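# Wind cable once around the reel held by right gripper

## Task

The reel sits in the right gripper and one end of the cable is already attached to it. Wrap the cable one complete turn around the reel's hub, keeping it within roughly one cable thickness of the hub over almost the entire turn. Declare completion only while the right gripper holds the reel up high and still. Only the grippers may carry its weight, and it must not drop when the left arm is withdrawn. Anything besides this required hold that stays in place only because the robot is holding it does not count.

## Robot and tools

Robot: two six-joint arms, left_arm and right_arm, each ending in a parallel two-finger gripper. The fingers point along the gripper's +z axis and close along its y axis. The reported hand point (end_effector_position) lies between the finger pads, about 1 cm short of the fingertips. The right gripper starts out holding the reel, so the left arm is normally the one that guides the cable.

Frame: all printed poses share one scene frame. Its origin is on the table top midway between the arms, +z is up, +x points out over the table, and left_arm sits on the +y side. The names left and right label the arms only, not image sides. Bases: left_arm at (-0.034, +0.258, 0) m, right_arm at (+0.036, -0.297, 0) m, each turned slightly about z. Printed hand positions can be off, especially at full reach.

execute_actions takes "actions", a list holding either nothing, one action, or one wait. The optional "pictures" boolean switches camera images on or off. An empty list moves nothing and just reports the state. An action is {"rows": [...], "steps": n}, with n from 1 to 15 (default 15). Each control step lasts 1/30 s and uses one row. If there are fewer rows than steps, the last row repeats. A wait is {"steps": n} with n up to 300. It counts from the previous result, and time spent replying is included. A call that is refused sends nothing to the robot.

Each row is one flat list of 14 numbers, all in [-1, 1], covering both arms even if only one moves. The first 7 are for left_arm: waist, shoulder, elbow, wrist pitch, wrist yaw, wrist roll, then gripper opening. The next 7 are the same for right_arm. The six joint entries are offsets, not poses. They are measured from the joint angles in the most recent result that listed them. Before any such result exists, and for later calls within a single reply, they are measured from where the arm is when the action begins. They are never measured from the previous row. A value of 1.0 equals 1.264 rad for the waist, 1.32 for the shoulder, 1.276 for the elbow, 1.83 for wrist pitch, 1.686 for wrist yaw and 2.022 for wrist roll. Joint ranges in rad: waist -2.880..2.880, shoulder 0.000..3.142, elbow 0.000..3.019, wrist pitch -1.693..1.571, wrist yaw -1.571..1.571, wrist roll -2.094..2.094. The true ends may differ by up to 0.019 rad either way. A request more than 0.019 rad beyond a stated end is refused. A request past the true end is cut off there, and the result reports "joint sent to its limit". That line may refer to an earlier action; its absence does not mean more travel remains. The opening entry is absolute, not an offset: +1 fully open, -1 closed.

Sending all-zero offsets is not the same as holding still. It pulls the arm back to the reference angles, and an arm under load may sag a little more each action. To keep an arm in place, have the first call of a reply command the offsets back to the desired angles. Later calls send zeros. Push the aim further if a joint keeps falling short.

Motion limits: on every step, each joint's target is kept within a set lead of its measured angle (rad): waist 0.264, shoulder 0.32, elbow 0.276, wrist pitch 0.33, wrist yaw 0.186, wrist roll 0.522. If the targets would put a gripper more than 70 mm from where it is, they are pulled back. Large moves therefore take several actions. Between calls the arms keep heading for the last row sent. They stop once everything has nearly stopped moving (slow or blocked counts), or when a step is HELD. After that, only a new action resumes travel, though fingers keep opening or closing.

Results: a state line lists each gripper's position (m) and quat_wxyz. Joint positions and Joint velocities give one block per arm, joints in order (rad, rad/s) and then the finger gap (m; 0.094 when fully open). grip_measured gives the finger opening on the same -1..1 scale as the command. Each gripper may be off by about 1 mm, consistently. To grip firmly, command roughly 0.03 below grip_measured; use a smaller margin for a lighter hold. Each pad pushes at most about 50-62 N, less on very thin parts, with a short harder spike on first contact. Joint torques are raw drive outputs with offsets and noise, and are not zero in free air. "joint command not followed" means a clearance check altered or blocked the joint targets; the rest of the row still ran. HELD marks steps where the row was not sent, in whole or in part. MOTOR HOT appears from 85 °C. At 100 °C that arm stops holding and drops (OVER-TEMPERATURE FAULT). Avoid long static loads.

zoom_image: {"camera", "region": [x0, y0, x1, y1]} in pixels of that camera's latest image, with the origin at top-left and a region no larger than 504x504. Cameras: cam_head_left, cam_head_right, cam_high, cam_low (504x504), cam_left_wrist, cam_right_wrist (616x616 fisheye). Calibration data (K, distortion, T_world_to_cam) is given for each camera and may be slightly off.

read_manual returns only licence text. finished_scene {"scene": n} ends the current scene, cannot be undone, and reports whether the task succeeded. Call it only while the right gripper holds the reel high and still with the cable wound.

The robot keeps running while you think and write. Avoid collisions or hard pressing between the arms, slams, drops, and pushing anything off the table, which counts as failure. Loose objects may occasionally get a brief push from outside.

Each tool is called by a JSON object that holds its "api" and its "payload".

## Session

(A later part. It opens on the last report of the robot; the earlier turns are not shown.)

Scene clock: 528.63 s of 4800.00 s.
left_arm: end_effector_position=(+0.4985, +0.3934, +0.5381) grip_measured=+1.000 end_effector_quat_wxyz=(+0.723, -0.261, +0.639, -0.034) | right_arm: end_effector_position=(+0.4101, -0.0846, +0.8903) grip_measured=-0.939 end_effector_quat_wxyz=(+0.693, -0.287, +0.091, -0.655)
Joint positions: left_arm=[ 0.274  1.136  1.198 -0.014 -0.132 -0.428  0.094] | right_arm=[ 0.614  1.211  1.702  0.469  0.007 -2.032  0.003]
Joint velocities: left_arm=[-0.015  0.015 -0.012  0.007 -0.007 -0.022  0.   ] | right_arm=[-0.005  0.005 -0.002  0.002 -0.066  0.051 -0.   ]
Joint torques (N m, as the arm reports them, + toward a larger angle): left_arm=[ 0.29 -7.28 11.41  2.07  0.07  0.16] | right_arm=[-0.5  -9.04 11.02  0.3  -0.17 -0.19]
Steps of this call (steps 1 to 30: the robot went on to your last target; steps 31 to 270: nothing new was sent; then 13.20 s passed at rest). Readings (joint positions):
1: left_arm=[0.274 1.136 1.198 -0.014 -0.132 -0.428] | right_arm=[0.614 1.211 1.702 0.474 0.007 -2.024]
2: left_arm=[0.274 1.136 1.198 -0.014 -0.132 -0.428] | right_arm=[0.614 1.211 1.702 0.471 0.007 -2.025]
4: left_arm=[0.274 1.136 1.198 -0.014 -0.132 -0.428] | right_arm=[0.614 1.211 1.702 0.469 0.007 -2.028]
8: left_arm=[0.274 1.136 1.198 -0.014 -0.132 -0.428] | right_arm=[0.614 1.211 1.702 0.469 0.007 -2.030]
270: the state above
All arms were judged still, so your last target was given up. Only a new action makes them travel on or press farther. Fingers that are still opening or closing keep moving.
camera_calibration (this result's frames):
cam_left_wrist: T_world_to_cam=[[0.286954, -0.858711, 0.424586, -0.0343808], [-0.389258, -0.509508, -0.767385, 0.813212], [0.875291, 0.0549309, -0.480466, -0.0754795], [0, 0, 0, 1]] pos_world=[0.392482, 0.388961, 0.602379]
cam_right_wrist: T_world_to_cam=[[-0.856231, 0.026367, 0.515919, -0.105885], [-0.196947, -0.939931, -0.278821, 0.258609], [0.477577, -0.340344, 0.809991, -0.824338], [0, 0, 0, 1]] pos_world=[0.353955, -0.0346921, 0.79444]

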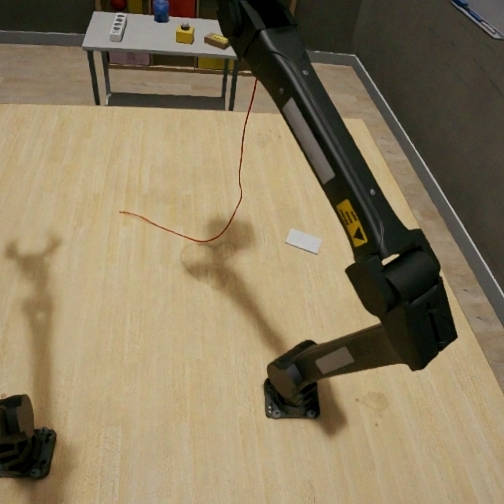

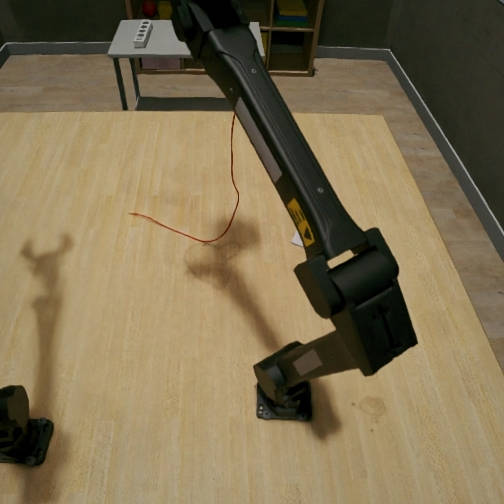

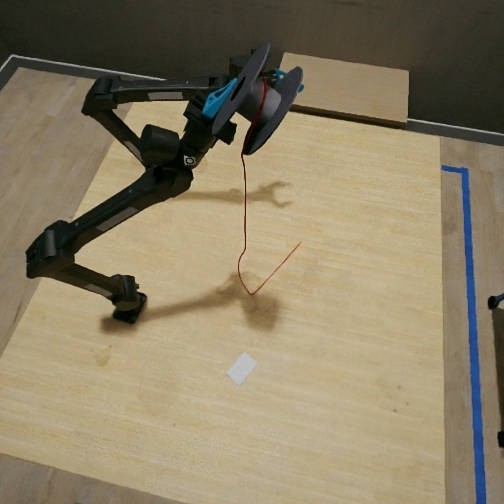

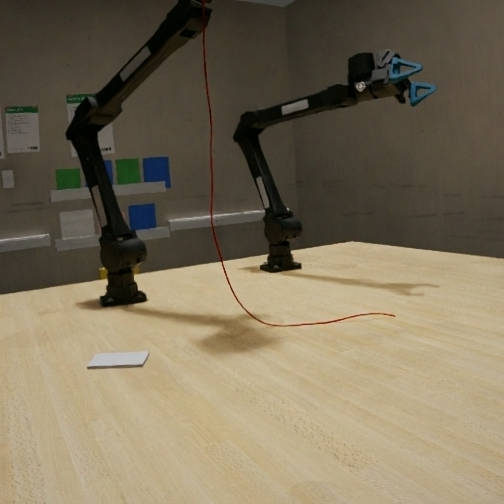

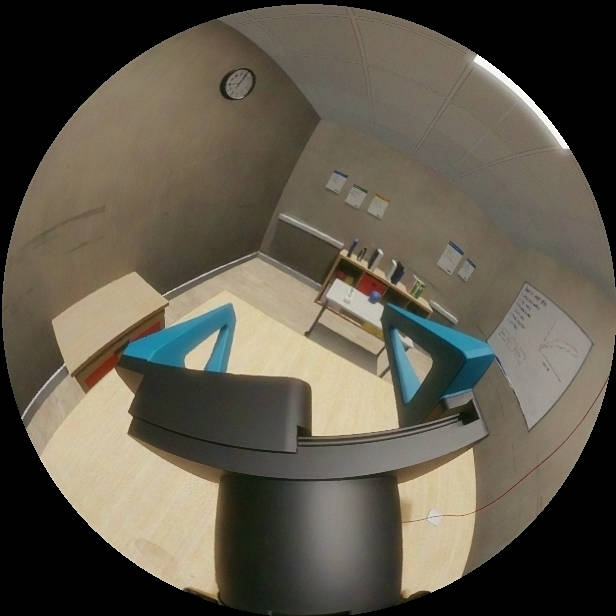

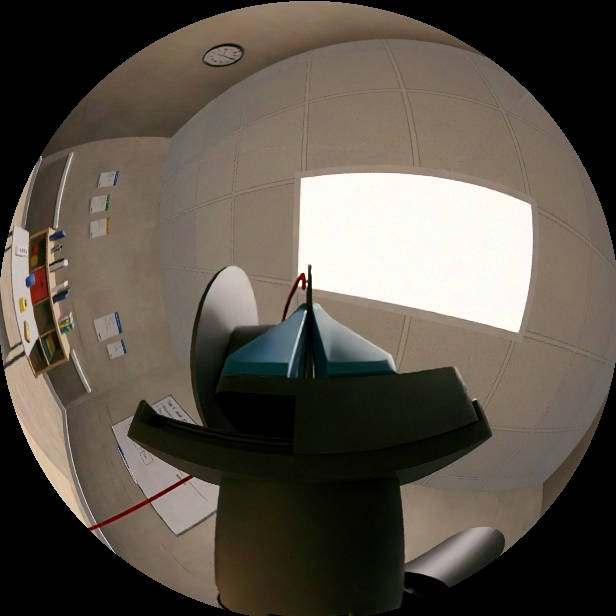

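{"api": "zoom_image", "payload": {"camera": "cam_high", "region": [170, 30, 340, 200]}}

{"api": "zoom_image", "payload": {"camera": "cam_right_wrist", "region": [60, 230, 420, 590]}}

Region (170, 30, 340, 200) of cam_high's 504x504 image, scaled by 2.965, with more detail than that image has.

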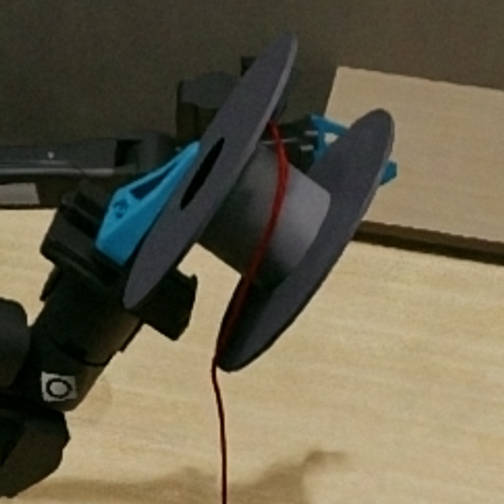

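Region (60, 230, 420, 590) of cam_right_wrist's 616x616 image, scaled by 1.400, with more detail than that image has.

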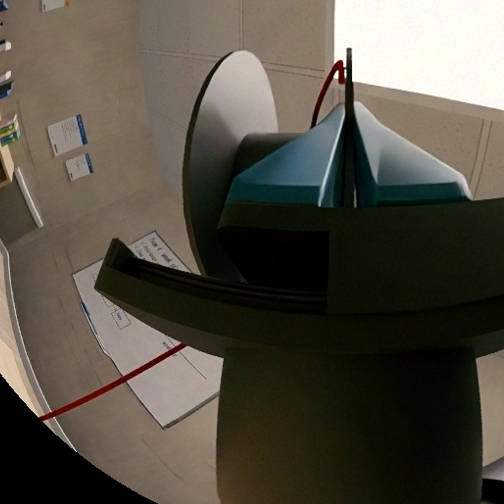

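{"api": "execute_actions", "payload": {"actions": [{"rows": [[0,0,0,0,0,0,1, 0,0,0.008,-0.003,-0.010,0,-1],[0,0,0,0,0,0,1, 0,0,0.008,-0.006,-0.020,0,-1],[0,0,0,0,0,0,1, 0,0,0.008,-0.010,-0.030,0,-1],[0,0,0,0,0,0,1, 0,0,0.008,-0.013,-0.040,0,-1],[0,0,0,0,0,0,1, 0,0,0.008,-0.016,-0.050,0,-1],[0,0,0,0,0,0,1, 0,0,0.008,-0.019,-0.059,0,-1],[0,0,0,0,0,0,1, 0,0,0.008,-0.022,-0.069,0,-1],[0,0,0,0,0,0,1, 0,0,0.008,-0.026,-0.079,0,-1],[0,0,0,0,0,0,1, 0,0,0.008,-0.029,-0.089,0,-1],[0,0,0,0,0,0,1, 0,0,0.008,-0.032,-0.099,0,-1],[0,0,0,0,0,0,1, 0,0,0.008,-0.035,-0.109,0,-1],[0,0,0,0,0,0,1, 0,0,0.008,-0.038,-0.119,0,-1],[0,0,0,0,0,0,1, 0,0,0.008,-0.042,-0.129,0,-1],[0,0,0,0,0,0,1, 0,0,0.008,-0.045,-0.139,0,-1],[0,0,0,0,0,0,1, 0,0,0.008,-0.048,-0.148,0,-1]], "steps": 15}], "pictures": false}}

{"api": "execute_actions", "payload": {"actions": [{"rows": [[0,0,0,0,0,0,1, 0,0,0.010,-0.019,-0.045,0,-1],[0,0,0,0,0,0,1, 0,0,0.010,-0.022,-0.055,0,-1],[0,0,0,0,0,0,1, 0,0,0.010,-0.026,-0.065,0,-1],[0,0,0,0,0,0,1, 0,0,0.010,-0.029,-0.075,0,-1],[0,0,0,0,0,0,1, 0,0,0.010,-0.032,-0.085,0,-1],[0,0,0,0,0,0,1, 0,0,0.010,-0.035,-0.094,0,-1],[0,0,0,0,0,0,1, 0,0,0.010,-0.038,-0.104,0,-1],[0,0,0,0,0,0,1, 0,0,0.010,-0.042,-0.114,0,-1],[0,0,0,0,0,0,1, 0,0,0.010,-0.045,-0.124,0,-1],[0,0,0,0,0,0,1, 0,0,0.010,-0.048,-0.134,0,-1],[0,0,0,0,0,0,1, 0,0,0.010,-0.051,-0.144,0,-1],[0,0,0,0,0,0,1, 0,0,0.010,-0.054,-0.154,0,-1],[0,0,0,0,0,0,1, 0,0,0.010,-0.058,-0.164,0,-1],[0,0,0,0,0,0,1, 0,0,0.010,-0.061,-0.174,0,-1],[0,0,0,0,0,0,1, 0,0,0.010,-0.064,-0.183,0,-1]], "steps": 15}], "pictures": true}}

Scene clock: 639.83 s of 4800.00 s.
left_arm: end_effector_position=(+0.4985, +0.3934, +0.5381) grip_measured=+1.000 end_effector_quat_wxyz=(+0.723, -0.261, +0.639, -0.034) | right_arm: end_effector_position=(+0.4000, -0.0446, +0.8765) grip_measured=-0.939 end_effector_quat_wxyz=(+0.707, -0.349, -0.005, -0.615)
Joint positions: left_arm=[ 0.274  1.136  1.198 -0.014 -0.132 -0.428  0.094] | right_arm=[ 0.614  1.211  1.702  0.398 -0.225 -2.031  0.003]
Joint velocities: left_arm=[ 0.005 -0.005 -0.002  0.002 -0.007 -0.022  0.   ] | right_arm=[-0.005 -0.005  0.002 -0.168 -0.491  0.11   0.   ]
Joint torques (N m, as the arm reports them, + toward a larger angle): left_arm=[ 0.23 -7.18 11.4   2.05  0.06  0.15] | right_arm=[-0.17 -9.18 11.1   0.43 -0.06 -0.08]
Steps of this call (steps 1 to 180: nothing new was sent; then 104.70 s passed at rest; steps 181 to 195: all 15 steps of this action). Readings (joint positions):
181: left_arm=[0.274 1.136 1.198 -0.014 -0.132 -0.428] | right_arm=[0.614 1.211 1.702 0.469 0.003 -2.032]
182: left_arm=[0.274 1.136 1.198 -0.014 -0.132 -0.428] | right_arm=[0.614 1.211 1.702 0.468 -0.008 -2.032]
184: left_arm=[0.274 1.136 1.198 -0.014 -0.132 -0.428] | right_arm=[0.614 1.211 1.702 0.462 -0.041 -2.032]
188: left_arm=[0.274 1.136 1.198 -0.014 -0.132 -0.428] | right_arm=[0.614 1.211 1.702 0.439 -0.107 -2.031]
195: the state above

Scene clock: 640.33 s of 4800.00 s.
left_arm: end_effector_position=(+0.4985, +0.3934, +0.5381) grip_measured=+1.000 end_effector_quat_wxyz=(+0.723, -0.261, +0.639, -0.034) | right_arm: end_effector_position=(+0.3816, -0.0018, +0.8473) grip_measured=-0.939 end_effector_quat_wxyz=(+0.718, -0.422, -0.119, -0.541)
Joint positions: left_arm=[ 0.274  1.136  1.198 -0.014 -0.132 -0.428  0.094] | right_arm=[ 0.613  1.211  1.702  0.298 -0.519 -2.028  0.003]
Joint velocities: left_arm=[-0.005 -0.005 -0.017  0.017  0.007  0.007  0.   ] | right_arm=[-0.005 -0.005  0.002 -0.173 -0.505 -0.007 -0.   ]
Joint torques (N m, as the arm reports them, + toward a larger angle): left_arm=[ 0.19 -7.21 11.44  2.04  0.06  0.16] | right_arm=[ 0.61 -9.16 11.5   0.53  0.13  0.01]
Steps of this call (steps 1 to 15: all 15 steps of this action). Readings (joint positions):
1: left_arm=[0.274 1.136 1.198 -0.014 -0.132 -0.428] | right_arm=[0.613 1.211 1.702 0.390 -0.258 -2.030]
2: left_arm=[0.274 1.136 1.198 -0.014 -0.132 -0.428] | right_arm=[0.612 1.211 1.702 0.381 -0.292 -2.030]
4: left_arm=[0.274 1.136 1.198 -0.014 -0.132 -0.428] | right_arm=[0.613 1.211 1.702 0.364 -0.335 -2.029]
8: left_arm=[0.274 1.136 1.198 -0.014 -0.132 -0.428] | right_arm=[0.613 1.211 1.702 0.339 -0.401 -2.029]
15: the state above
camera_calibration (this result's frames):
cam_left_wrist: T_world_to_cam=[[0.286954, -0.858711, 0.424586, -0.0343808], [-0.389258, -0.509508, -0.767385, 0.813212], [0.875291, 0.0549309, -0.480466, -0.0754795], [0, 0, 0, 1]] pos_world=[0.392482, 0.388961, 0.602379]
cam_right_wrist: T_world_to_cam=[[-0.877973, -0.0565515, 0.475358, -0.0677456], [0.141741, -0.979182, 0.145302, -0.169838], [0.457245, 0.194949, 0.867711, -0.787848], [0, 0, 0, 1]] pos_world=[0.324834, -0.0165431, 0.740506]

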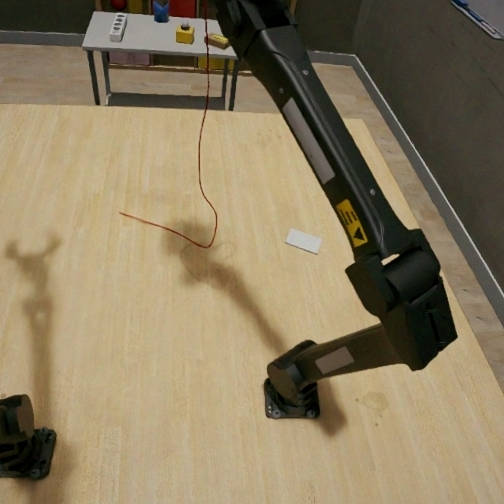

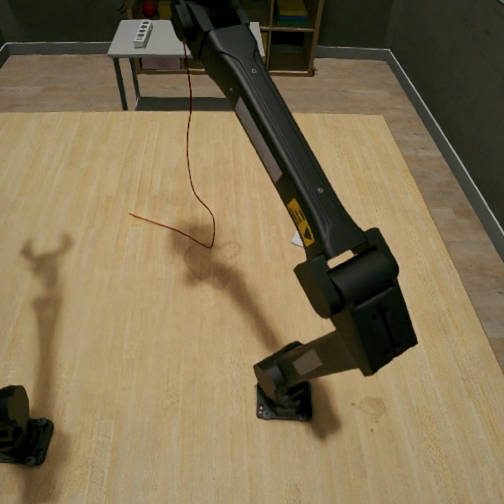

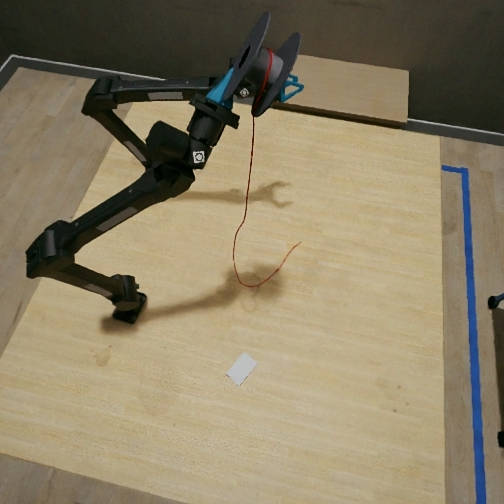

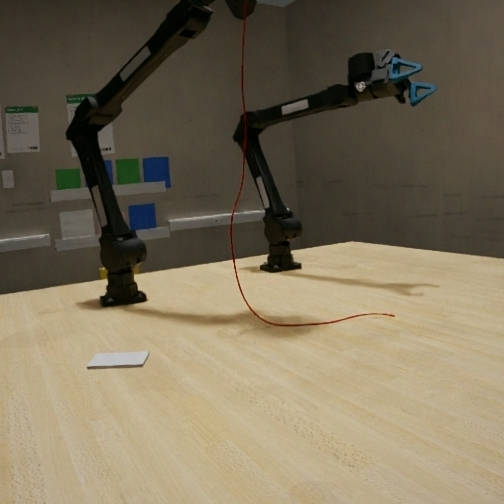

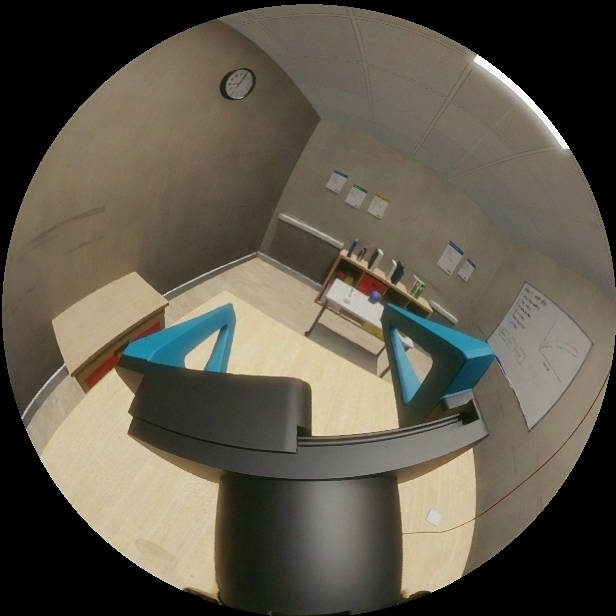

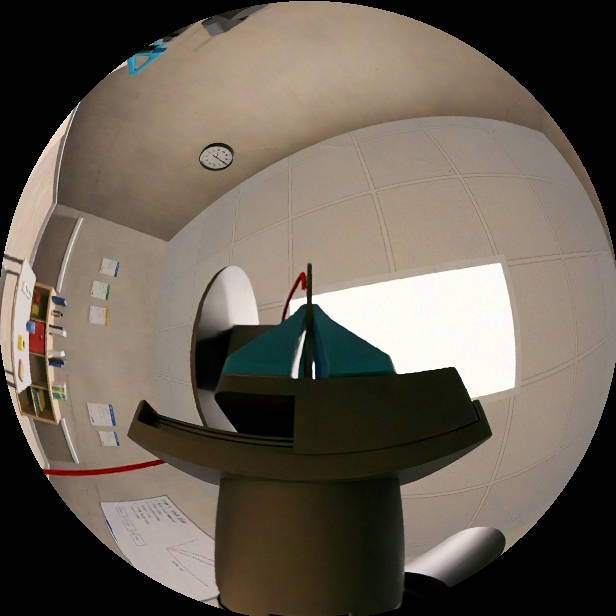

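{"api": "zoom_image", "payload": {"camera": "cam_high", "region": [170, 0, 340, 170]}}

{"api": "execute_actions", "payload": {"actions": []}}

Region (170, 0, 340, 170) of cam_high's 504x504 image, scaled by 2.965, with more detail than that image has.

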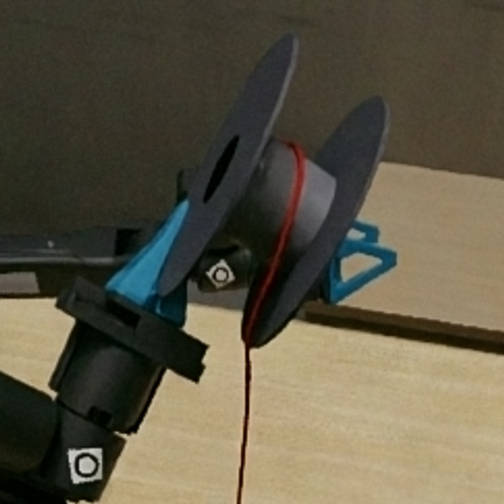

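Scene clock: 646.03 s of 4800.00 s.
left_arm: end_effector_position=(+0.4985, +0.3934, +0.5381) grip_measured=+1.000 end_effector_quat_wxyz=(+0.723, -0.261, +0.639, -0.034) | right_arm: end_effector_position=(+0.3815, +0.0005, +0.8446) grip_measured=-0.939 end_effector_quat_wxyz=(+0.718, -0.428, -0.123, -0.535)
Joint positions: left_arm=[ 0.274  1.136  1.198 -0.014 -0.132 -0.428  0.094] | right_arm=[ 0.613  1.211  1.702  0.286 -0.532 -2.028  0.003]
Joint velocities: left_arm=[-0.015  0.015  0.012 -0.002 -0.037 -0.037  0.   ] | right_arm=[ 0.005  0.005 -0.007  0.002 -0.051  0.007 -0.   ]
Joint torques (N m, as the arm reports them, + toward a larger angle): left_arm=[ 0.18 -7.2  11.42  2.07  0.06  0.15] | right_arm=[-0.83 -9.13 11.45  0.61  0.07 -0.08]
Steps of this call (steps 1 to 30: the robot went on to your last target; steps 31 to 171: nothing new was sent). Readings (joint positions):
1: left_arm=[0.274 1.136 1.198 -0.014 -0.132 -0.428] | right_arm=[0.613 1.211 1.702 0.293 -0.529 -2.028]
2: left_arm=[0.274 1.136 1.198 -0.014 -0.132 -0.428] | right_arm=[0.613 1.211 1.702 0.289 -0.532 -2.028]
4: left_arm=[0.274 1.136 1.198 -0.014 -0.132 -0.428] | right_arm=[0.613 1.211 1.702 0.286 -0.532 -2.028]
8: left_arm=[0.274 1.136 1.198 -0.014 -0.132 -0.428] | right_arm=[0.613 1.211 1.702 0.286 -0.532 -2.028]
171: the state above
All arms were judged still, so your last target was given up. Only a new action makes them travel on or press farther. Fingers that are still opening or closing keep moving.
camera_calibration (this result's frames):
cam_left_wrist: T_world_to_cam=[[0.286954, -0.858711, 0.424586, -0.0343808], [-0.389258, -0.509508, -0.767385, 0.813212], [0.875291, 0.0549309, -0.480466, -0.0754795], [0, 0, 0, 1]] pos_world=[0.392482, 0.388961, 0.602379]
cam_right_wrist: T_world_to_cam=[[-0.8746, -0.0583887, 0.481316, -0.0727348], [0.152115, -0.975644, 0.158053, -0.181973], [0.460365, 0.211448, 0.86218, -0.782447], [0, 0, 0, 1]] pos_world=[0.324278, -0.0163403, 0.73838]

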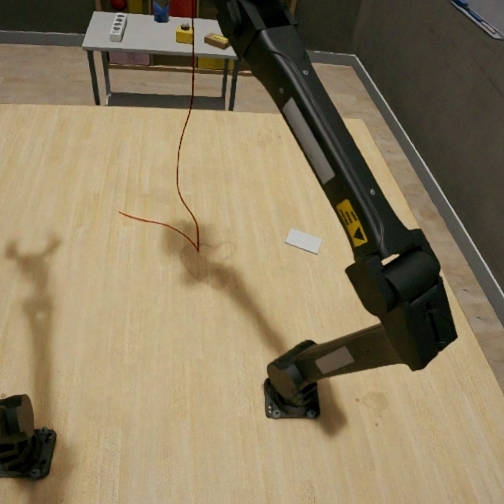

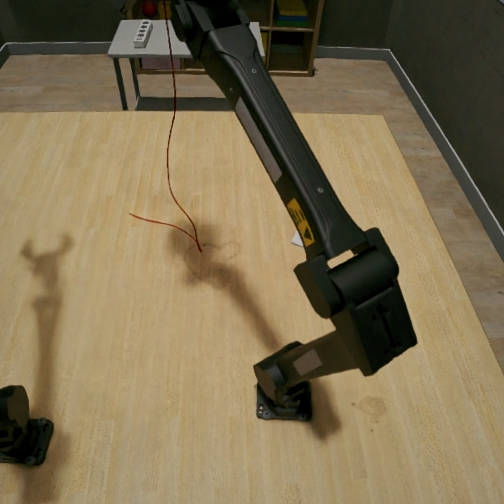

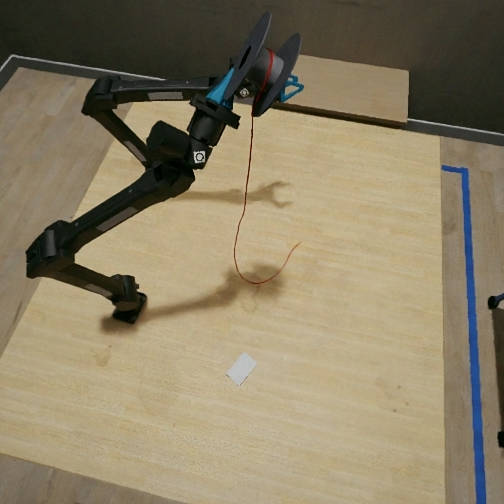

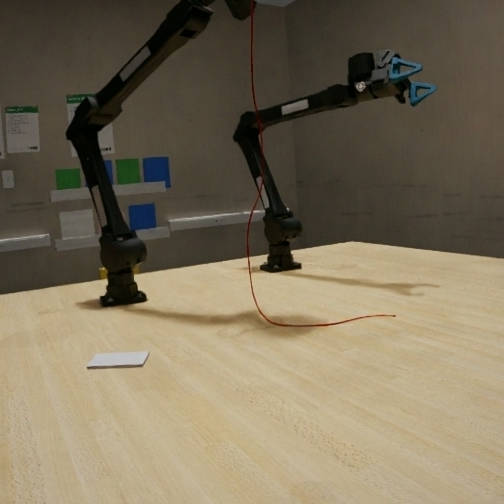

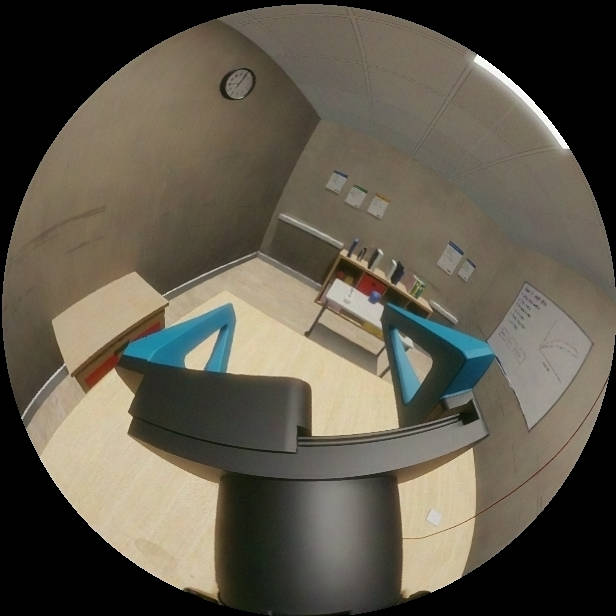

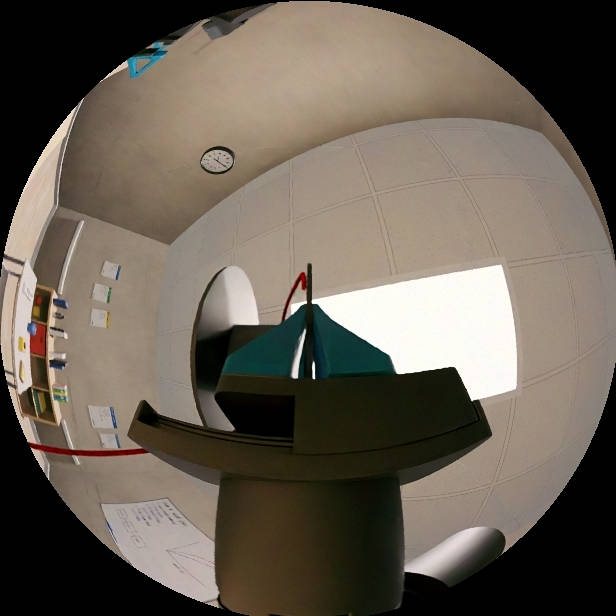

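{"api": "execute_actions", "payload": {"actions": [{"rows": [[0,0,0,0,0,0,1, 0,0,0.008,-0.003,-0.009,0,-1],[0,0,0,0,0,0,1, 0,0,0.008,-0.006,-0.019,0,-1],[0,0,0,0,0,0,1, 0,0,0.008,-0.009,-0.028,0,-1],[0,0,0,0,0,0,1, 0,0,0.008,-0.012,-0.037,0,-1],[0,0,0,0,0,0,1, 0,0,0.008,-0.015,-0.047,0,-1],[0,0,0,0,0,0,1, 0,0,0.008,-0.018,-0.056,0,-1],[0,0,0,0,0,0,1, 0,0,0.008,-0.021,-0.065,0,-1],[0,0,0,0,0,0,1, 0,0,0.008,-0.024,-0.074,0,-1],[0,0,0,0,0,0,1, 0,0,0.008,-0.027,-0.084,0,-1],[0,0,0,0,0,0,1, 0,0,0.008,-0.030,-0.093,0,-1],[0,0,0,0,0,0,1, 0,0,0.008,-0.033,-0.102,0,-1],[0,0,0,0,0,0,1, 0,0,0.008,-0.036,-0.112,0,-1],[0,0,0,0,0,0,1, 0,0,0.008,-0.039,-0.121,0,-1],[0,0,0,0,0,0,1, 0,0,0.008,-0.042,-0.130,0,-1],[0,0,0,0,0,0,1, 0,0,0.008,-0.045,-0.139,0,-1]], "steps": 15}], "pictures": false}}

{"api": "execute_actions", "payload": {"actions": [{"rows": [[0,0,0,0,0,0,1, 0,0,0.008,-0.011,-0.025,0,-1],[0,0,0,0,0,0,1, 0,0,0.008,-0.014,-0.034,0,-1],[0,0,0,0,0,0,1, 0,0,0.008,-0.017,-0.043,0,-1],[0,0,0,0,0,0,1, 0,0,0.008,-0.020,-0.052,0,-1],[0,0,0,0,0,0,1, 0,0,0.008,-0.023,-0.061,0,-1],[0,0,0,0,0,0,1, 0,0,0.008,-0.026,-0.070,0,-1],[0,0,0,0,0,0,1, 0,0,0.008,-0.029,-0.079,0,-1],[0,0,0,0,0,0,1, 0,0,0.008,-0.032,-0.088,0,-1],[0,0,0,0,0,0,1, 0,0,0.008,-0.035,-0.097,0,-1],[0,0,0,0,0,0,1, 0,0,0.008,-0.038,-0.106,0,-1],[0,0,0,0,0,0,1, 0,0,0.008,-0.041,-0.115,0,-1],[0,0,0,0,0,0,1, 0,0,0.008,-0.044,-0.124,0,-1],[0,0,0,0,0,0,1, 0,0,0.008,-0.047,-0.133,0,-1],[0,0,0,0,0,0,1, 0,0,0.008,-0.049,-0.141,0,-1],[0,0,0,0,0,0,1, 0,0,0.008,-0.050,-0.148,0,-1]], "steps": 15}], "pictures": false}}

{"api": "execute_actions", "payload": {"actions": [{"steps": 20}], "pictures": true}}

{"api": "zoom_image", "payload": {"camera": "cam_high", "region": [150, 10, 330, 190]}}

Scene clock: 680.80 s of 4800.00 s.
left_arm: end_effector_position=(+0.4985, +0.3934, +0.5381) grip_measured=+1.000 end_effector_quat_wxyz=(+0.723, -0.261, +0.639, -0.034) | right_arm: end_effector_position=(+0.3601, +0.0233, +0.8188) grip_measured=-0.939 end_effector_quat_wxyz=(+0.722, -0.469, -0.205, -0.466)
Joint positions: left_arm=[ 0.274  1.136  1.198 -0.014 -0.132 -0.428  0.094] | right_arm=[ 0.613  1.211  1.702  0.219 -0.754 -2.024  0.003]
Joint velocities: left_arm=[-0.005 -0.005 -0.007 -0.027 -0.007 -0.037  0.   ] | right_arm=[-0.015  0.005  0.002 -0.154 -0.418  0.051  0.   ]
Joint torques (N m, as the arm reports them, + toward a larger angle): left_arm=[ 0.2  -7.21 11.4   2.05  0.06  0.16] | right_arm=[-1.18 -8.77 11.24  0.44  0.32 -0.05]
Steps of this call (steps 1 to 180: nothing new was sent; then 28.27 s passed at rest; steps 181 to 195: all 15 steps of this action). Readings (joint positions):
181: left_arm=[0.274 1.136 1.198 -0.014 -0.132 -0.428] | right_arm=[0.613 1.211 1.702 0.286 -0.537 -2.027]
182: left_arm=[0.274 1.136 1.198 -0.014 -0.132 -0.428] | right_arm=[0.613 1.211 1.702 0.285 -0.549 -2.027]
184: left_arm=[0.274 1.136 1.198 -0.014 -0.132 -0.428] | right_arm=[0.613 1.211 1.702 0.278 -0.581 -2.026]
188: left_arm=[0.274 1.136 1.198 -0.014 -0.132 -0.428] | right_arm=[0.613 1.211 1.702 0.257 -0.643 -2.025]
195: the state above

Scene clock: 681.30 s of 4800.00 s.
left_arm: end_effector_position=(+0.4985, +0.3934, +0.5381) grip_measured=+1.000 end_effector_quat_wxyz=(+0.723, -0.261, +0.639, -0.034) | right_arm: end_effector_position=(+0.3335, +0.0385, +0.7878) grip_measured=-0.939 end_effector_quat_wxyz=(+0.720, -0.506, -0.288, -0.377)
Joint positions: left_arm=[ 0.274  1.136  1.198 -0.014 -0.132 -0.428  0.094] | right_arm=[ 0.613  1.211  1.702  0.139 -0.994 -2.021  0.003]
Joint velocities: left_arm=[-0.015  0.005 -0.012 -0.007  0.007 -0.007  0.   ] | right_arm=[-0.015 -0.005  0.002 -0.125 -0.359 -0.022 -0.001]
Joint torques (N m, as the arm reports them, + toward a larger angle): left_arm=[ 0.16 -7.26 11.41  2.08  0.06  0.16] | right_arm=[-0.33 -8.54 11.18  0.45  0.31 -0.09]
Steps of this call (steps 1 to 15: all 15 steps of this action). Readings (joint positions):
1: left_arm=[0.274 1.136 1.198 -0.014 -0.132 -0.428] | right_arm=[0.613 1.211 1.702 0.214 -0.774 -2.024]
2: left_arm=[0.274 1.136 1.198 -0.014 -0.132 -0.428] | right_arm=[0.613 1.211 1.702 0.209 -0.795 -2.023]
4: left_arm=[0.274 1.136 1.198 -0.014 -0.132 -0.428] | right_arm=[0.613 1.211 1.702 0.198 -0.829 -2.022]
8: left_arm=[0.274 1.136 1.198 -0.014 -0.132 -0.428] | right_arm=[0.613 1.211 1.702 0.176 -0.890 -2.021]
15: the state above

Scene clock: 681.97 s of 4800.00 s.
left_arm: end_effector_position=(+0.4985, +0.3934, +0.5381) grip_measured=+1.000 end_effector_quat_wxyz=(+0.723, -0.261, +0.639, -0.034) | right_arm: end_effector_position=(+0.3325, +0.0390, +0.7860) grip_measured=-0.939 end_effector_quat_wxyz=(+0.720, -0.509, -0.290, -0.372)
Joint positions: left_arm=[ 0.274  1.136  1.198 -0.014 -0.132 -0.428  0.094] | right_arm=[ 0.613  1.211  1.702  0.133 -1.004 -2.02   0.003]
Joint velocities: left_arm=[-0.034  0.015  0.007  0.017  0.007  0.11   0.   ] | right_arm=[-0.005 -0.015  0.012  0.002 -0.066 -0.007 -0.   ]
Joint torques (N m, as the arm reports them, + toward a larger angle): left_arm=[ 0.11 -7.17 11.41  2.02  0.06  0.16] | right_arm=[-1.47 -9.21 11.32  0.54  0.21 -0.07]
Steps of this call (steps 1 to 20: the robot went on to your last target). Readings (joint positions):
1: left_arm=[0.274 1.136 1.198 -0.014 -0.132 -0.428] | right_arm=[0.613 1.211 1.702 0.136 -1.001 -2.021]
2: left_arm=[0.274 1.136 1.198 -0.014 -0.132 -0.428] | right_arm=[0.613 1.211 1.702 0.134 -1.004 -2.020]
4: left_arm=[0.274 1.136 1.198 -0.014 -0.132 -0.428] | right_arm=[0.613 1.211 1.702 0.133 -1.004 -2.020]
8: left_arm=[0.274 1.136 1.198 -0.014 -0.132 -0.428] | right_arm=[0.613 1.211 1.702 0.133 -1.004 -2.020]
20: the state above
camera_calibration (this result's frames):
cam_left_wrist: T_world_to_cam=[[0.286954, -0.858711, 0.424586, -0.0343808], [-0.389258, -0.509508, -0.767385, 0.813212], [0.875291, 0.0549309, -0.480466, -0.0754795], [0, 0, 0, 1]] pos_world=[0.392482, 0.388961, 0.602379]
cam_right_wrist: T_world_to_cam=[[-0.832613, -0.204474, 0.51473, -0.11967], [0.469592, -0.753383, 0.460322, -0.479492], [0.293665, 0.624983, 0.723296, -0.569088], [0, 0, 0, 1]] pos_world=[0.292648, -0.0300403, 0.693937]

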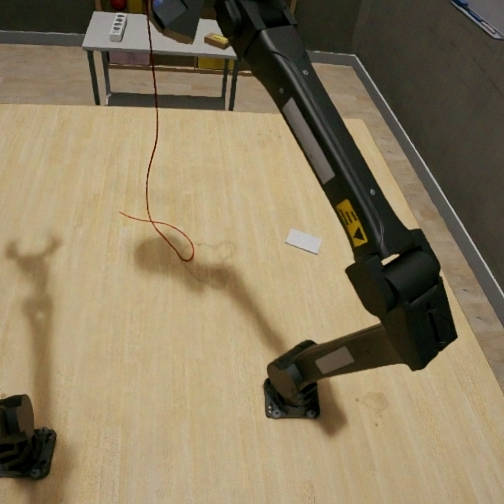

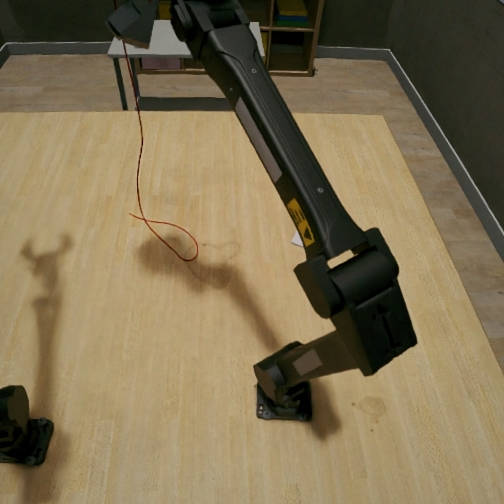

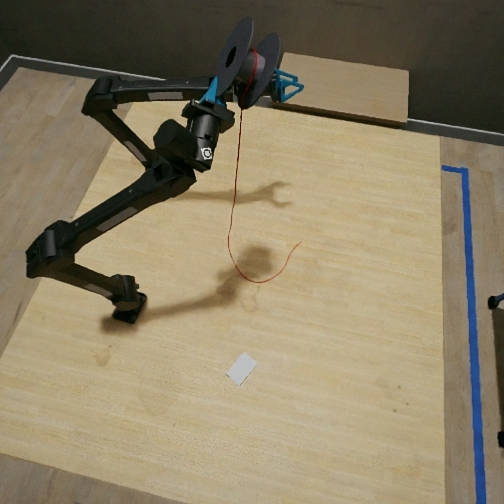

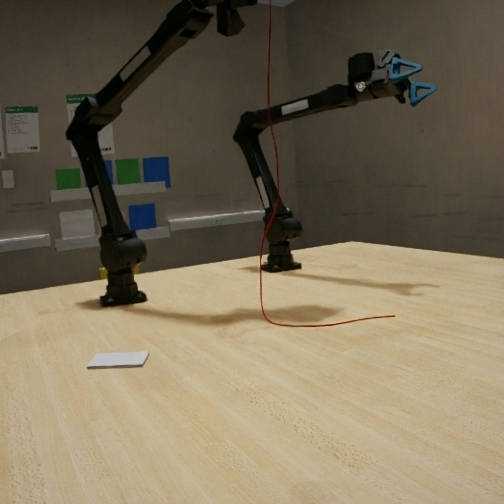

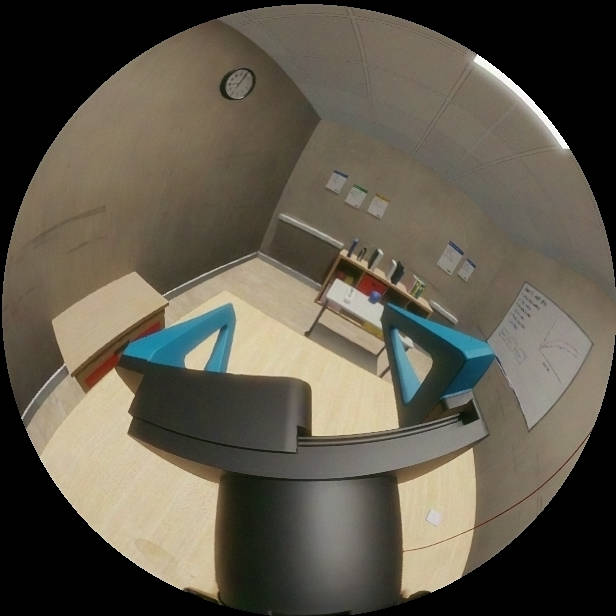

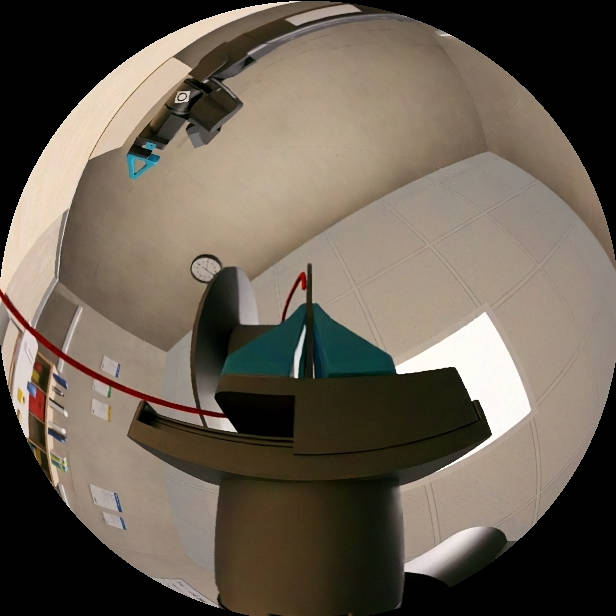

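Region (150, 10, 330, 190) of cam_high's 504x504 image, scaled by 2.800, with more detail than that image has.

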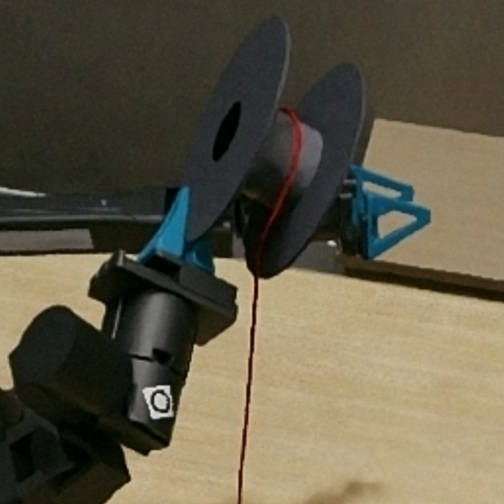

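{"api": "execute_actions", "payload": {"actions": [{"rows": [[0,0,0,0,0,0,1, 0,0,0.008,-0.010,0.014,0,-1],[0,0,0,0,0,0,1, 0,0,0.008,-0.019,0.027,0,-1],[0,0,0,0,0,0,1, 0,0,0.008,-0.029,0.041,0,-1],[0,0,0,0,0,0,1, 0,0,0.008,-0.038,0.054,0,-1],[0,0,0,0,0,0,1, 0,0,0.008,-0.048,0.068,0,-1],[0,0,0,0,0,0,1, 0,0,0.008,-0.058,0.081,0,-1],[0,0,0,0,0,0,1, 0,0,0.008,-0.067,0.095,0,-1],[0,0,0,0,0,0,1, 0,0,0.008,-0.077,0.108,0,-1],[0,0,0,0,0,0,1, 0,0,0.008,-0.087,0.122,0,-1],[0,0,0,0,0,0,1, 0,0,0.008,-0.096,0.135,0,-1],[0,0,0,0,0,0,1, 0,0,0.008,-0.106,0.149,0,-1],[0,0,0,0,0,0,1, 0,0,0.008,-0.115,0.162,0,-1],[0,0,0,0,0,0,1, 0,0,0.008,-0.125,0.176,0,-1],[0,0,0,0,0,0,1, 0,0,0.008,-0.135,0.189,0,-1],[0,0,0,0,0,0,1, 0,0,0.008,-0.144,0.203,0,-1]], "steps": 15}], "pictures": false}}

{"api": "execute_actions", "payload": {"actions": [{"rows": [[0,0,0,0,0,0,1, 0,0,0.010,-0.037,0.032,0,-1],[0,0,0,0,0,0,1, 0,0,0.010,-0.046,0.045,0,-1],[0,0,0,0,0,0,1, 0,0,0.010,-0.056,0.059,0,-1],[0,0,0,0,0,0,1, 0,0,0.010,-0.065,0.072,0,-1],[0,0,0,0,0,0,1, 0,0,0.010,-0.075,0.086,0,-1],[0,0,0,0,0,0,1, 0,0,0.010,-0.085,0.099,0,-1],[0,0,0,0,0,0,1, 0,0,0.010,-0.094,0.113,0,-1],[0,0,0,0,0,0,1, 0,0,0.010,-0.104,0.126,0,-1],[0,0,0,0,0,0,1, 0,0,0.010,-0.113,0.140,0,-1],[0,0,0,0,0,0,1, 0,0,0.010,-0.123,0.153,0,-1],[0,0,0,0,0,0,1, 0,0,0.010,-0.133,0.167,0,-1],[0,0,0,0,0,0,1, 0,0,0.010,-0.142,0.180,0,-1],[0,0,0,0,0,0,1, 0,0,0.010,-0.152,0.194,0,-1],[0,0,0,0,0,0,1, 0,0,0.010,-0.161,0.207,0,-1],[0,0,0,0,0,0,1, 0,0,0.010,-0.171,0.221,0,-1]], "steps": 15}], "pictures": false}}

{"api": "execute_actions", "payload": {"actions": [{"rows": [[0,0,0,0,0,0,1, 0,0,0.010,-0.037,0.032,0,-1],[0,0,0,0,0,0,1, 0,0,0.010,-0.046,0.045,0,-1],[0,0,0,0,0,0,1, 0,0,0.010,-0.056,0.059,0,-1],[0,0,0,0,0,0,1, 0,0,0.010,-0.065,0.072,0,-1],[0,0,0,0,0,0,1, 0,0,0.010,-0.075,0.086,0,-1],[0,0,0,0,0,0,1, 0,0,0.010,-0.085,0.099,0,-1],[0,0,0,0,0,0,1, 0,0,0.010,-0.094,0.113,0,-1],[0,0,0,0,0,0,1, 0,0,0.010,-0.104,0.126,0,-1],[0,0,0,0,0,0,1, 0,0,0.010,-0.113,0.138,0,-1],[0,0,0,0,0,0,1, 0,0,0.010,-0.123,0.149,0,-1],[0,0,0,0,0,0,1, 0,0,0.010,-0.132,0.159,0,-1],[0,0,0,0,0,0,1, 0,0,0.010,-0.140,0.168,0,-1],[0,0,0,0,0,0,1, 0,0,0.010,-0.147,0.176,0,-1],[0,0,0,0,0,0,1, 0,0,0.010,-0.153,0.183,0,-1],[0,0,0,0,0,0,1, 0,0,0.010,-0.158,0.188,0,-1]], "steps": 15}], "pictures": false}}

{"api": "execute_actions", "payload": {"actions": [{"steps": 20}], "pictures": true}}

{"api": "zoom_image", "payload": {"camera": "cam_high", "region": [150, 40, 350, 240]}}

Scene clock: 761.13 s of 4800.00 s.
left_arm: end_effector_position=(+0.4985, +0.3934, +0.5381) grip_measured=+1.000 end_effector_quat_wxyz=(+0.723, -0.261, +0.639, -0.034) | right_arm: end_effector_position=(+0.3990, +0.0352, +0.7691) grip_measured=-0.939 end_effector_quat_wxyz=(+0.701, -0.581, -0.111, -0.398)
Joint positions: left_arm=[ 0.274  1.136  1.198 -0.014 -0.132 -0.428  0.094] | right_arm=[ 0.613  1.211  1.702 -0.093 -0.685 -2.015  0.003]
Joint velocities: left_arm=[-0.005 -0.015 -0.022  0.017 -0.007 -0.037  0.   ] | right_arm=[-0.005 -0.005 -0.007 -0.515  0.667 -0.022 -0.   ]
Joint torques (N m, as the arm reports them, + toward a larger angle): left_arm=[ 0.17 -7.09 11.4   2.05  0.06  0.16] | right_arm=[ -0.38 -10.14  11.75   1.15  -0.02  -0.06]
Steps of this call (steps 1 to 15: the robot went on to your last target; steps 16 to 370: nothing new was sent; then 66.33 s passed at rest; steps 371 to 385: all 15 steps of this action). Readings (joint positions):
371: left_arm=[0.274 1.136 1.198 -0.014 -0.132 -0.428] | right_arm=[0.613 1.211 1.702 0.130 -0.997 -2.020]
372: left_arm=[0.274 1.136 1.198 -0.014 -0.132 -0.428] | right_arm=[0.613 1.211 1.702 0.123 -0.982 -2.019]
374: left_arm=[0.274 1.136 1.198 -0.014 -0.132 -0.428] | right_arm=[0.613 1.211 1.702 0.099 -0.938 -2.019]
378: left_arm=[0.274 1.136 1.198 -0.014 -0.132 -0.428] | right_arm=[0.613 1.211 1.702 0.030 -0.846 -2.017]
385: the state above

Scene clock: 761.63 s of 4800.00 s.
left_arm: end_effector_position=(+0.4985, +0.3934, +0.5381) grip_measured=+1.000 end_effector_quat_wxyz=(+0.723, -0.261, +0.639, -0.034) | right_arm: end_effector_position=(+0.4629, +0.0114, +0.7176) grip_measured=-0.939 end_effector_quat_wxyz=(+0.618, -0.661, +0.079, -0.420)
Joint positions: left_arm=[ 0.274  1.136  1.198 -0.014 -0.132 -0.428  0.094] | right_arm=[ 0.613  1.211  1.702 -0.369 -0.334 -2.009  0.003]
Joint velocities: left_arm=[-0.015 -0.005 -0.017 -0.007  0.037 -0.095  0.   ] | right_arm=[ 0.005  0.015 -0.002 -0.52   0.593  0.022  0.   ]
Joint torques (N m, as the arm reports them, + toward a larger angle): left_arm=[ 0.13 -7.19 11.44  2.06  0.05  0.15] | right_arm=[ -0.6  -10.1   12.12   1.65  -0.24   0.02]
Steps of this call (steps 1 to 15: all 15 steps of this action). Readings (joint positions):
1: left_arm=[0.274 1.136 1.198 -0.014 -0.132 -0.428] | right_arm=[0.613 1.211 1.702 -0.113 -0.659 -2.014]
2: left_arm=[0.274 1.136 1.198 -0.014 -0.132 -0.428] | right_arm=[0.613 1.211 1.702 -0.134 -0.633 -2.014]
4: left_arm=[0.274 1.136 1.198 -0.014 -0.132 -0.428] | right_arm=[0.613 1.211 1.702 -0.173 -0.585 -2.012]
8: left_arm=[0.274 1.136 1.198 -0.014 -0.132 -0.428] | right_arm=[0.613 1.211 1.702 -0.246 -0.494 -2.010]
15: the state above

Scene clock: 762.13 s of 4800.00 s.
left_arm: end_effector_position=(+0.4985, +0.3934, +0.5381) grip_measured=+1.000 end_effector_quat_wxyz=(+0.723, -0.261, +0.639, -0.034) | right_arm: end_effector_position=(+0.4959, -0.0290, +0.6540) grip_measured=-0.939 end_effector_quat_wxyz=(-0.490, +0.722, -0.222, +0.435)
Joint positions: left_arm=[ 0.274  1.136  1.198 -0.014 -0.132 -0.428  0.094] | right_arm=[ 0.613  1.211  1.702 -0.633 -0.029 -2.003  0.003]
Joint velocities: left_arm=[ 0.005 -0.005 -0.042  0.007 -0.022 -0.007  0.   ] | right_arm=[-0.005 -0.005  0.007 -0.354  0.374 -0.037 -0.001]
Joint torques (N m, as the arm reports them, + toward a larger angle): left_arm=[ 0.23 -7.1  11.41  2.06  0.06  0.16] | right_arm=[  0.25 -10.05  12.57   1.65  -0.18  -0.03]
Steps of this call (steps 1 to 15: all 15 steps of this action). Readings (joint positions):
1: left_arm=[0.274 1.136 1.198 -0.014 -0.132 -0.428] | right_arm=[0.613 1.211 1.702 -0.389 -0.308 -2.008]
2: left_arm=[0.274 1.136 1.198 -0.014 -0.132 -0.428] | right_arm=[0.613 1.211 1.702 -0.410 -0.281 -2.007]
4: left_arm=[0.274 1.136 1.198 -0.014 -0.132 -0.428] | right_arm=[0.613 1.211 1.702 -0.449 -0.234 -2.006]
8: left_arm=[0.274 1.136 1.198 -0.014 -0.132 -0.428] | right_arm=[0.613 1.211 1.702 -0.522 -0.143 -2.004]
15: the state above

Scene clock: 762.80 s of 4800.00 s.
left_arm: end_effector_position=(+0.4985, +0.3934, +0.5381) grip_measured=+1.000 end_effector_quat_wxyz=(+0.723, -0.261, +0.639, -0.034) | right_arm: end_effector_position=(+0.4959, -0.0306, +0.6488) grip_measured=-0.939 end_effector_quat_wxyz=(-0.482, +0.728, -0.226, +0.431)
Joint positions: left_arm=[ 0.274  1.136  1.198 -0.014 -0.132 -0.428  0.094] | right_arm=[ 0.613  1.211  1.702 -0.655 -0.021 -2.003  0.003]
Joint velocities: left_arm=[-0.005 -0.005 -0.012 -0.007  0.007  0.022  0.   ] | right_arm=[-0.024  0.005  0.002 -0.012 -0.007  0.022  0.   ]
Joint torques (N m, as the arm reports them, + toward a larger angle): left_arm=[ 0.3  -7.15 11.4   2.07  0.06  0.15] | right_arm=[ -0.07 -10.09  12.49   1.48  -0.08  -0.03]
Steps of this call (steps 1 to 20: the robot went on to your last target). Readings (joint positions):
1: left_arm=[0.274 1.136 1.198 -0.014 -0.132 -0.428] | right_arm=[0.613 1.211 1.702 -0.643 -0.022 -2.003]
2: left_arm=[0.274 1.136 1.198 -0.014 -0.132 -0.428] | right_arm=[0.613 1.211 1.702 -0.649 -0.021 -2.003]
4: left_arm=[0.274 1.136 1.198 -0.014 -0.132 -0.428] | right_arm=[0.613 1.211 1.702 -0.654 -0.021 -2.003]
8: left_arm=[0.274 1.136 1.198 -0.014 -0.132 -0.428] | right_arm=[0.613 1.211 1.702 -0.655 -0.021 -2.003]
20: the state above
camera_calibration (this result's frames):
cam_left_wrist: T_world_to_cam=[[0.286954, -0.858711, 0.424586, -0.0343808], [-0.389258, -0.509508, -0.767385, 0.813212], [0.875291, 0.0549309, -0.480466, -0.0754795], [0, 0, 0, 1]] pos_world=[0.392482, 0.388961, 0.602379]
cam_right_wrist: T_world_to_cam=[[-0.0875494, 0.435168, 0.896083, -0.524535], [-0.0743353, -0.899883, 0.429751, -0.26042], [0.993383, -0.0289862, 0.111133, -0.444194], [0, 0, 0, 1]] pos_world=[0.375974, -0.0189616, 0.631307]

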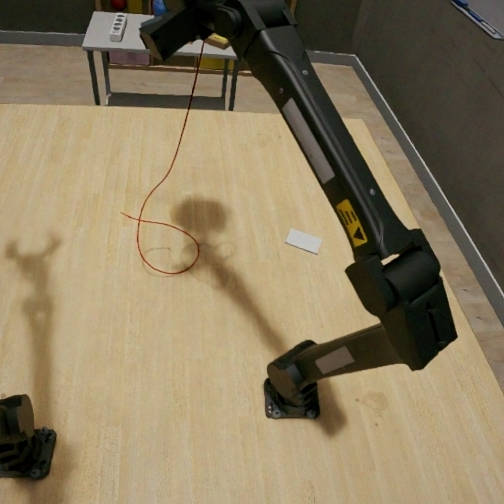

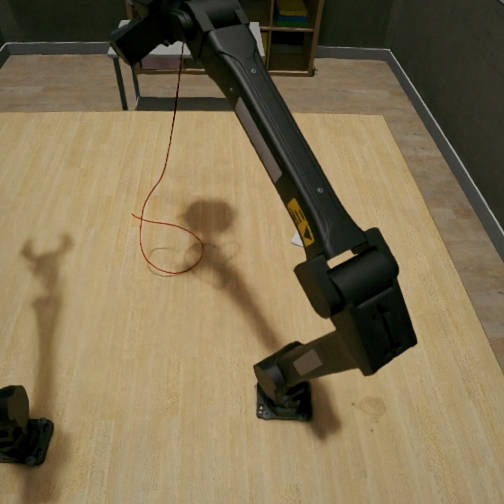

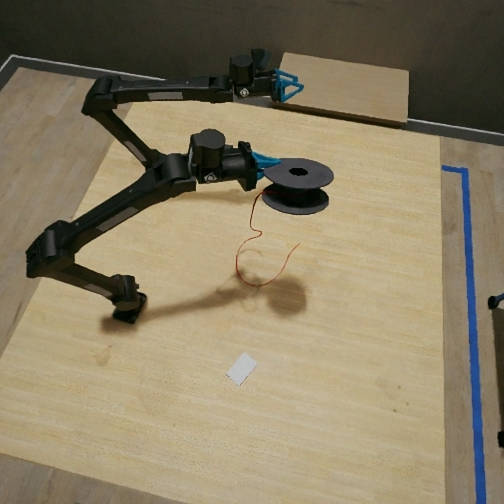

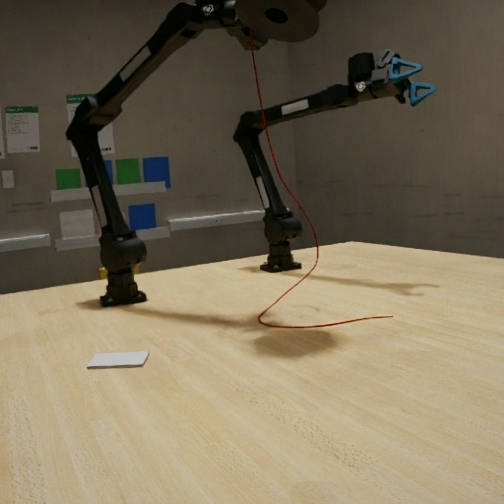

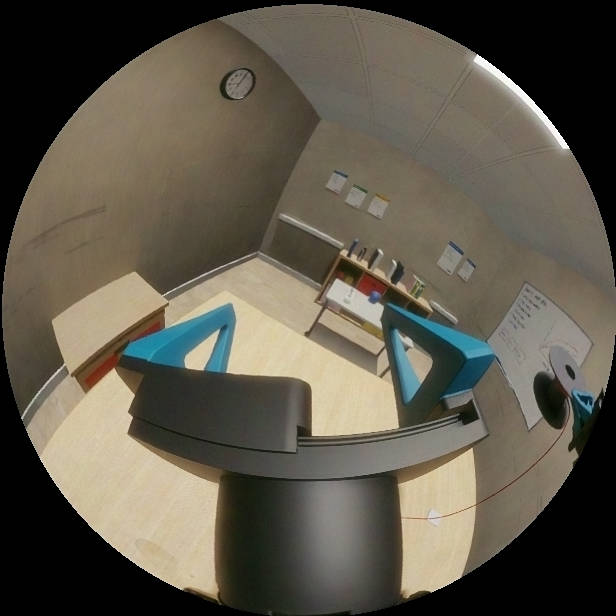

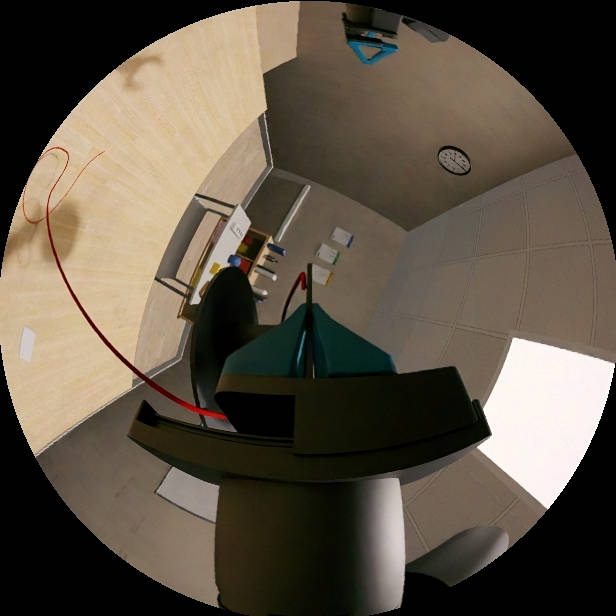

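Region (150, 40, 350, 240) of cam_high's 504x504 image, scaled by 2.520, with more detail than that image has.

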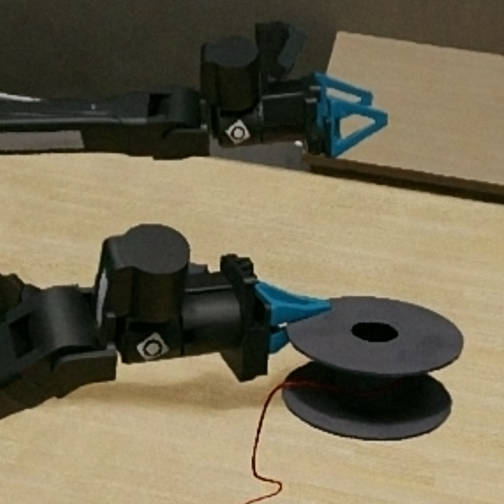

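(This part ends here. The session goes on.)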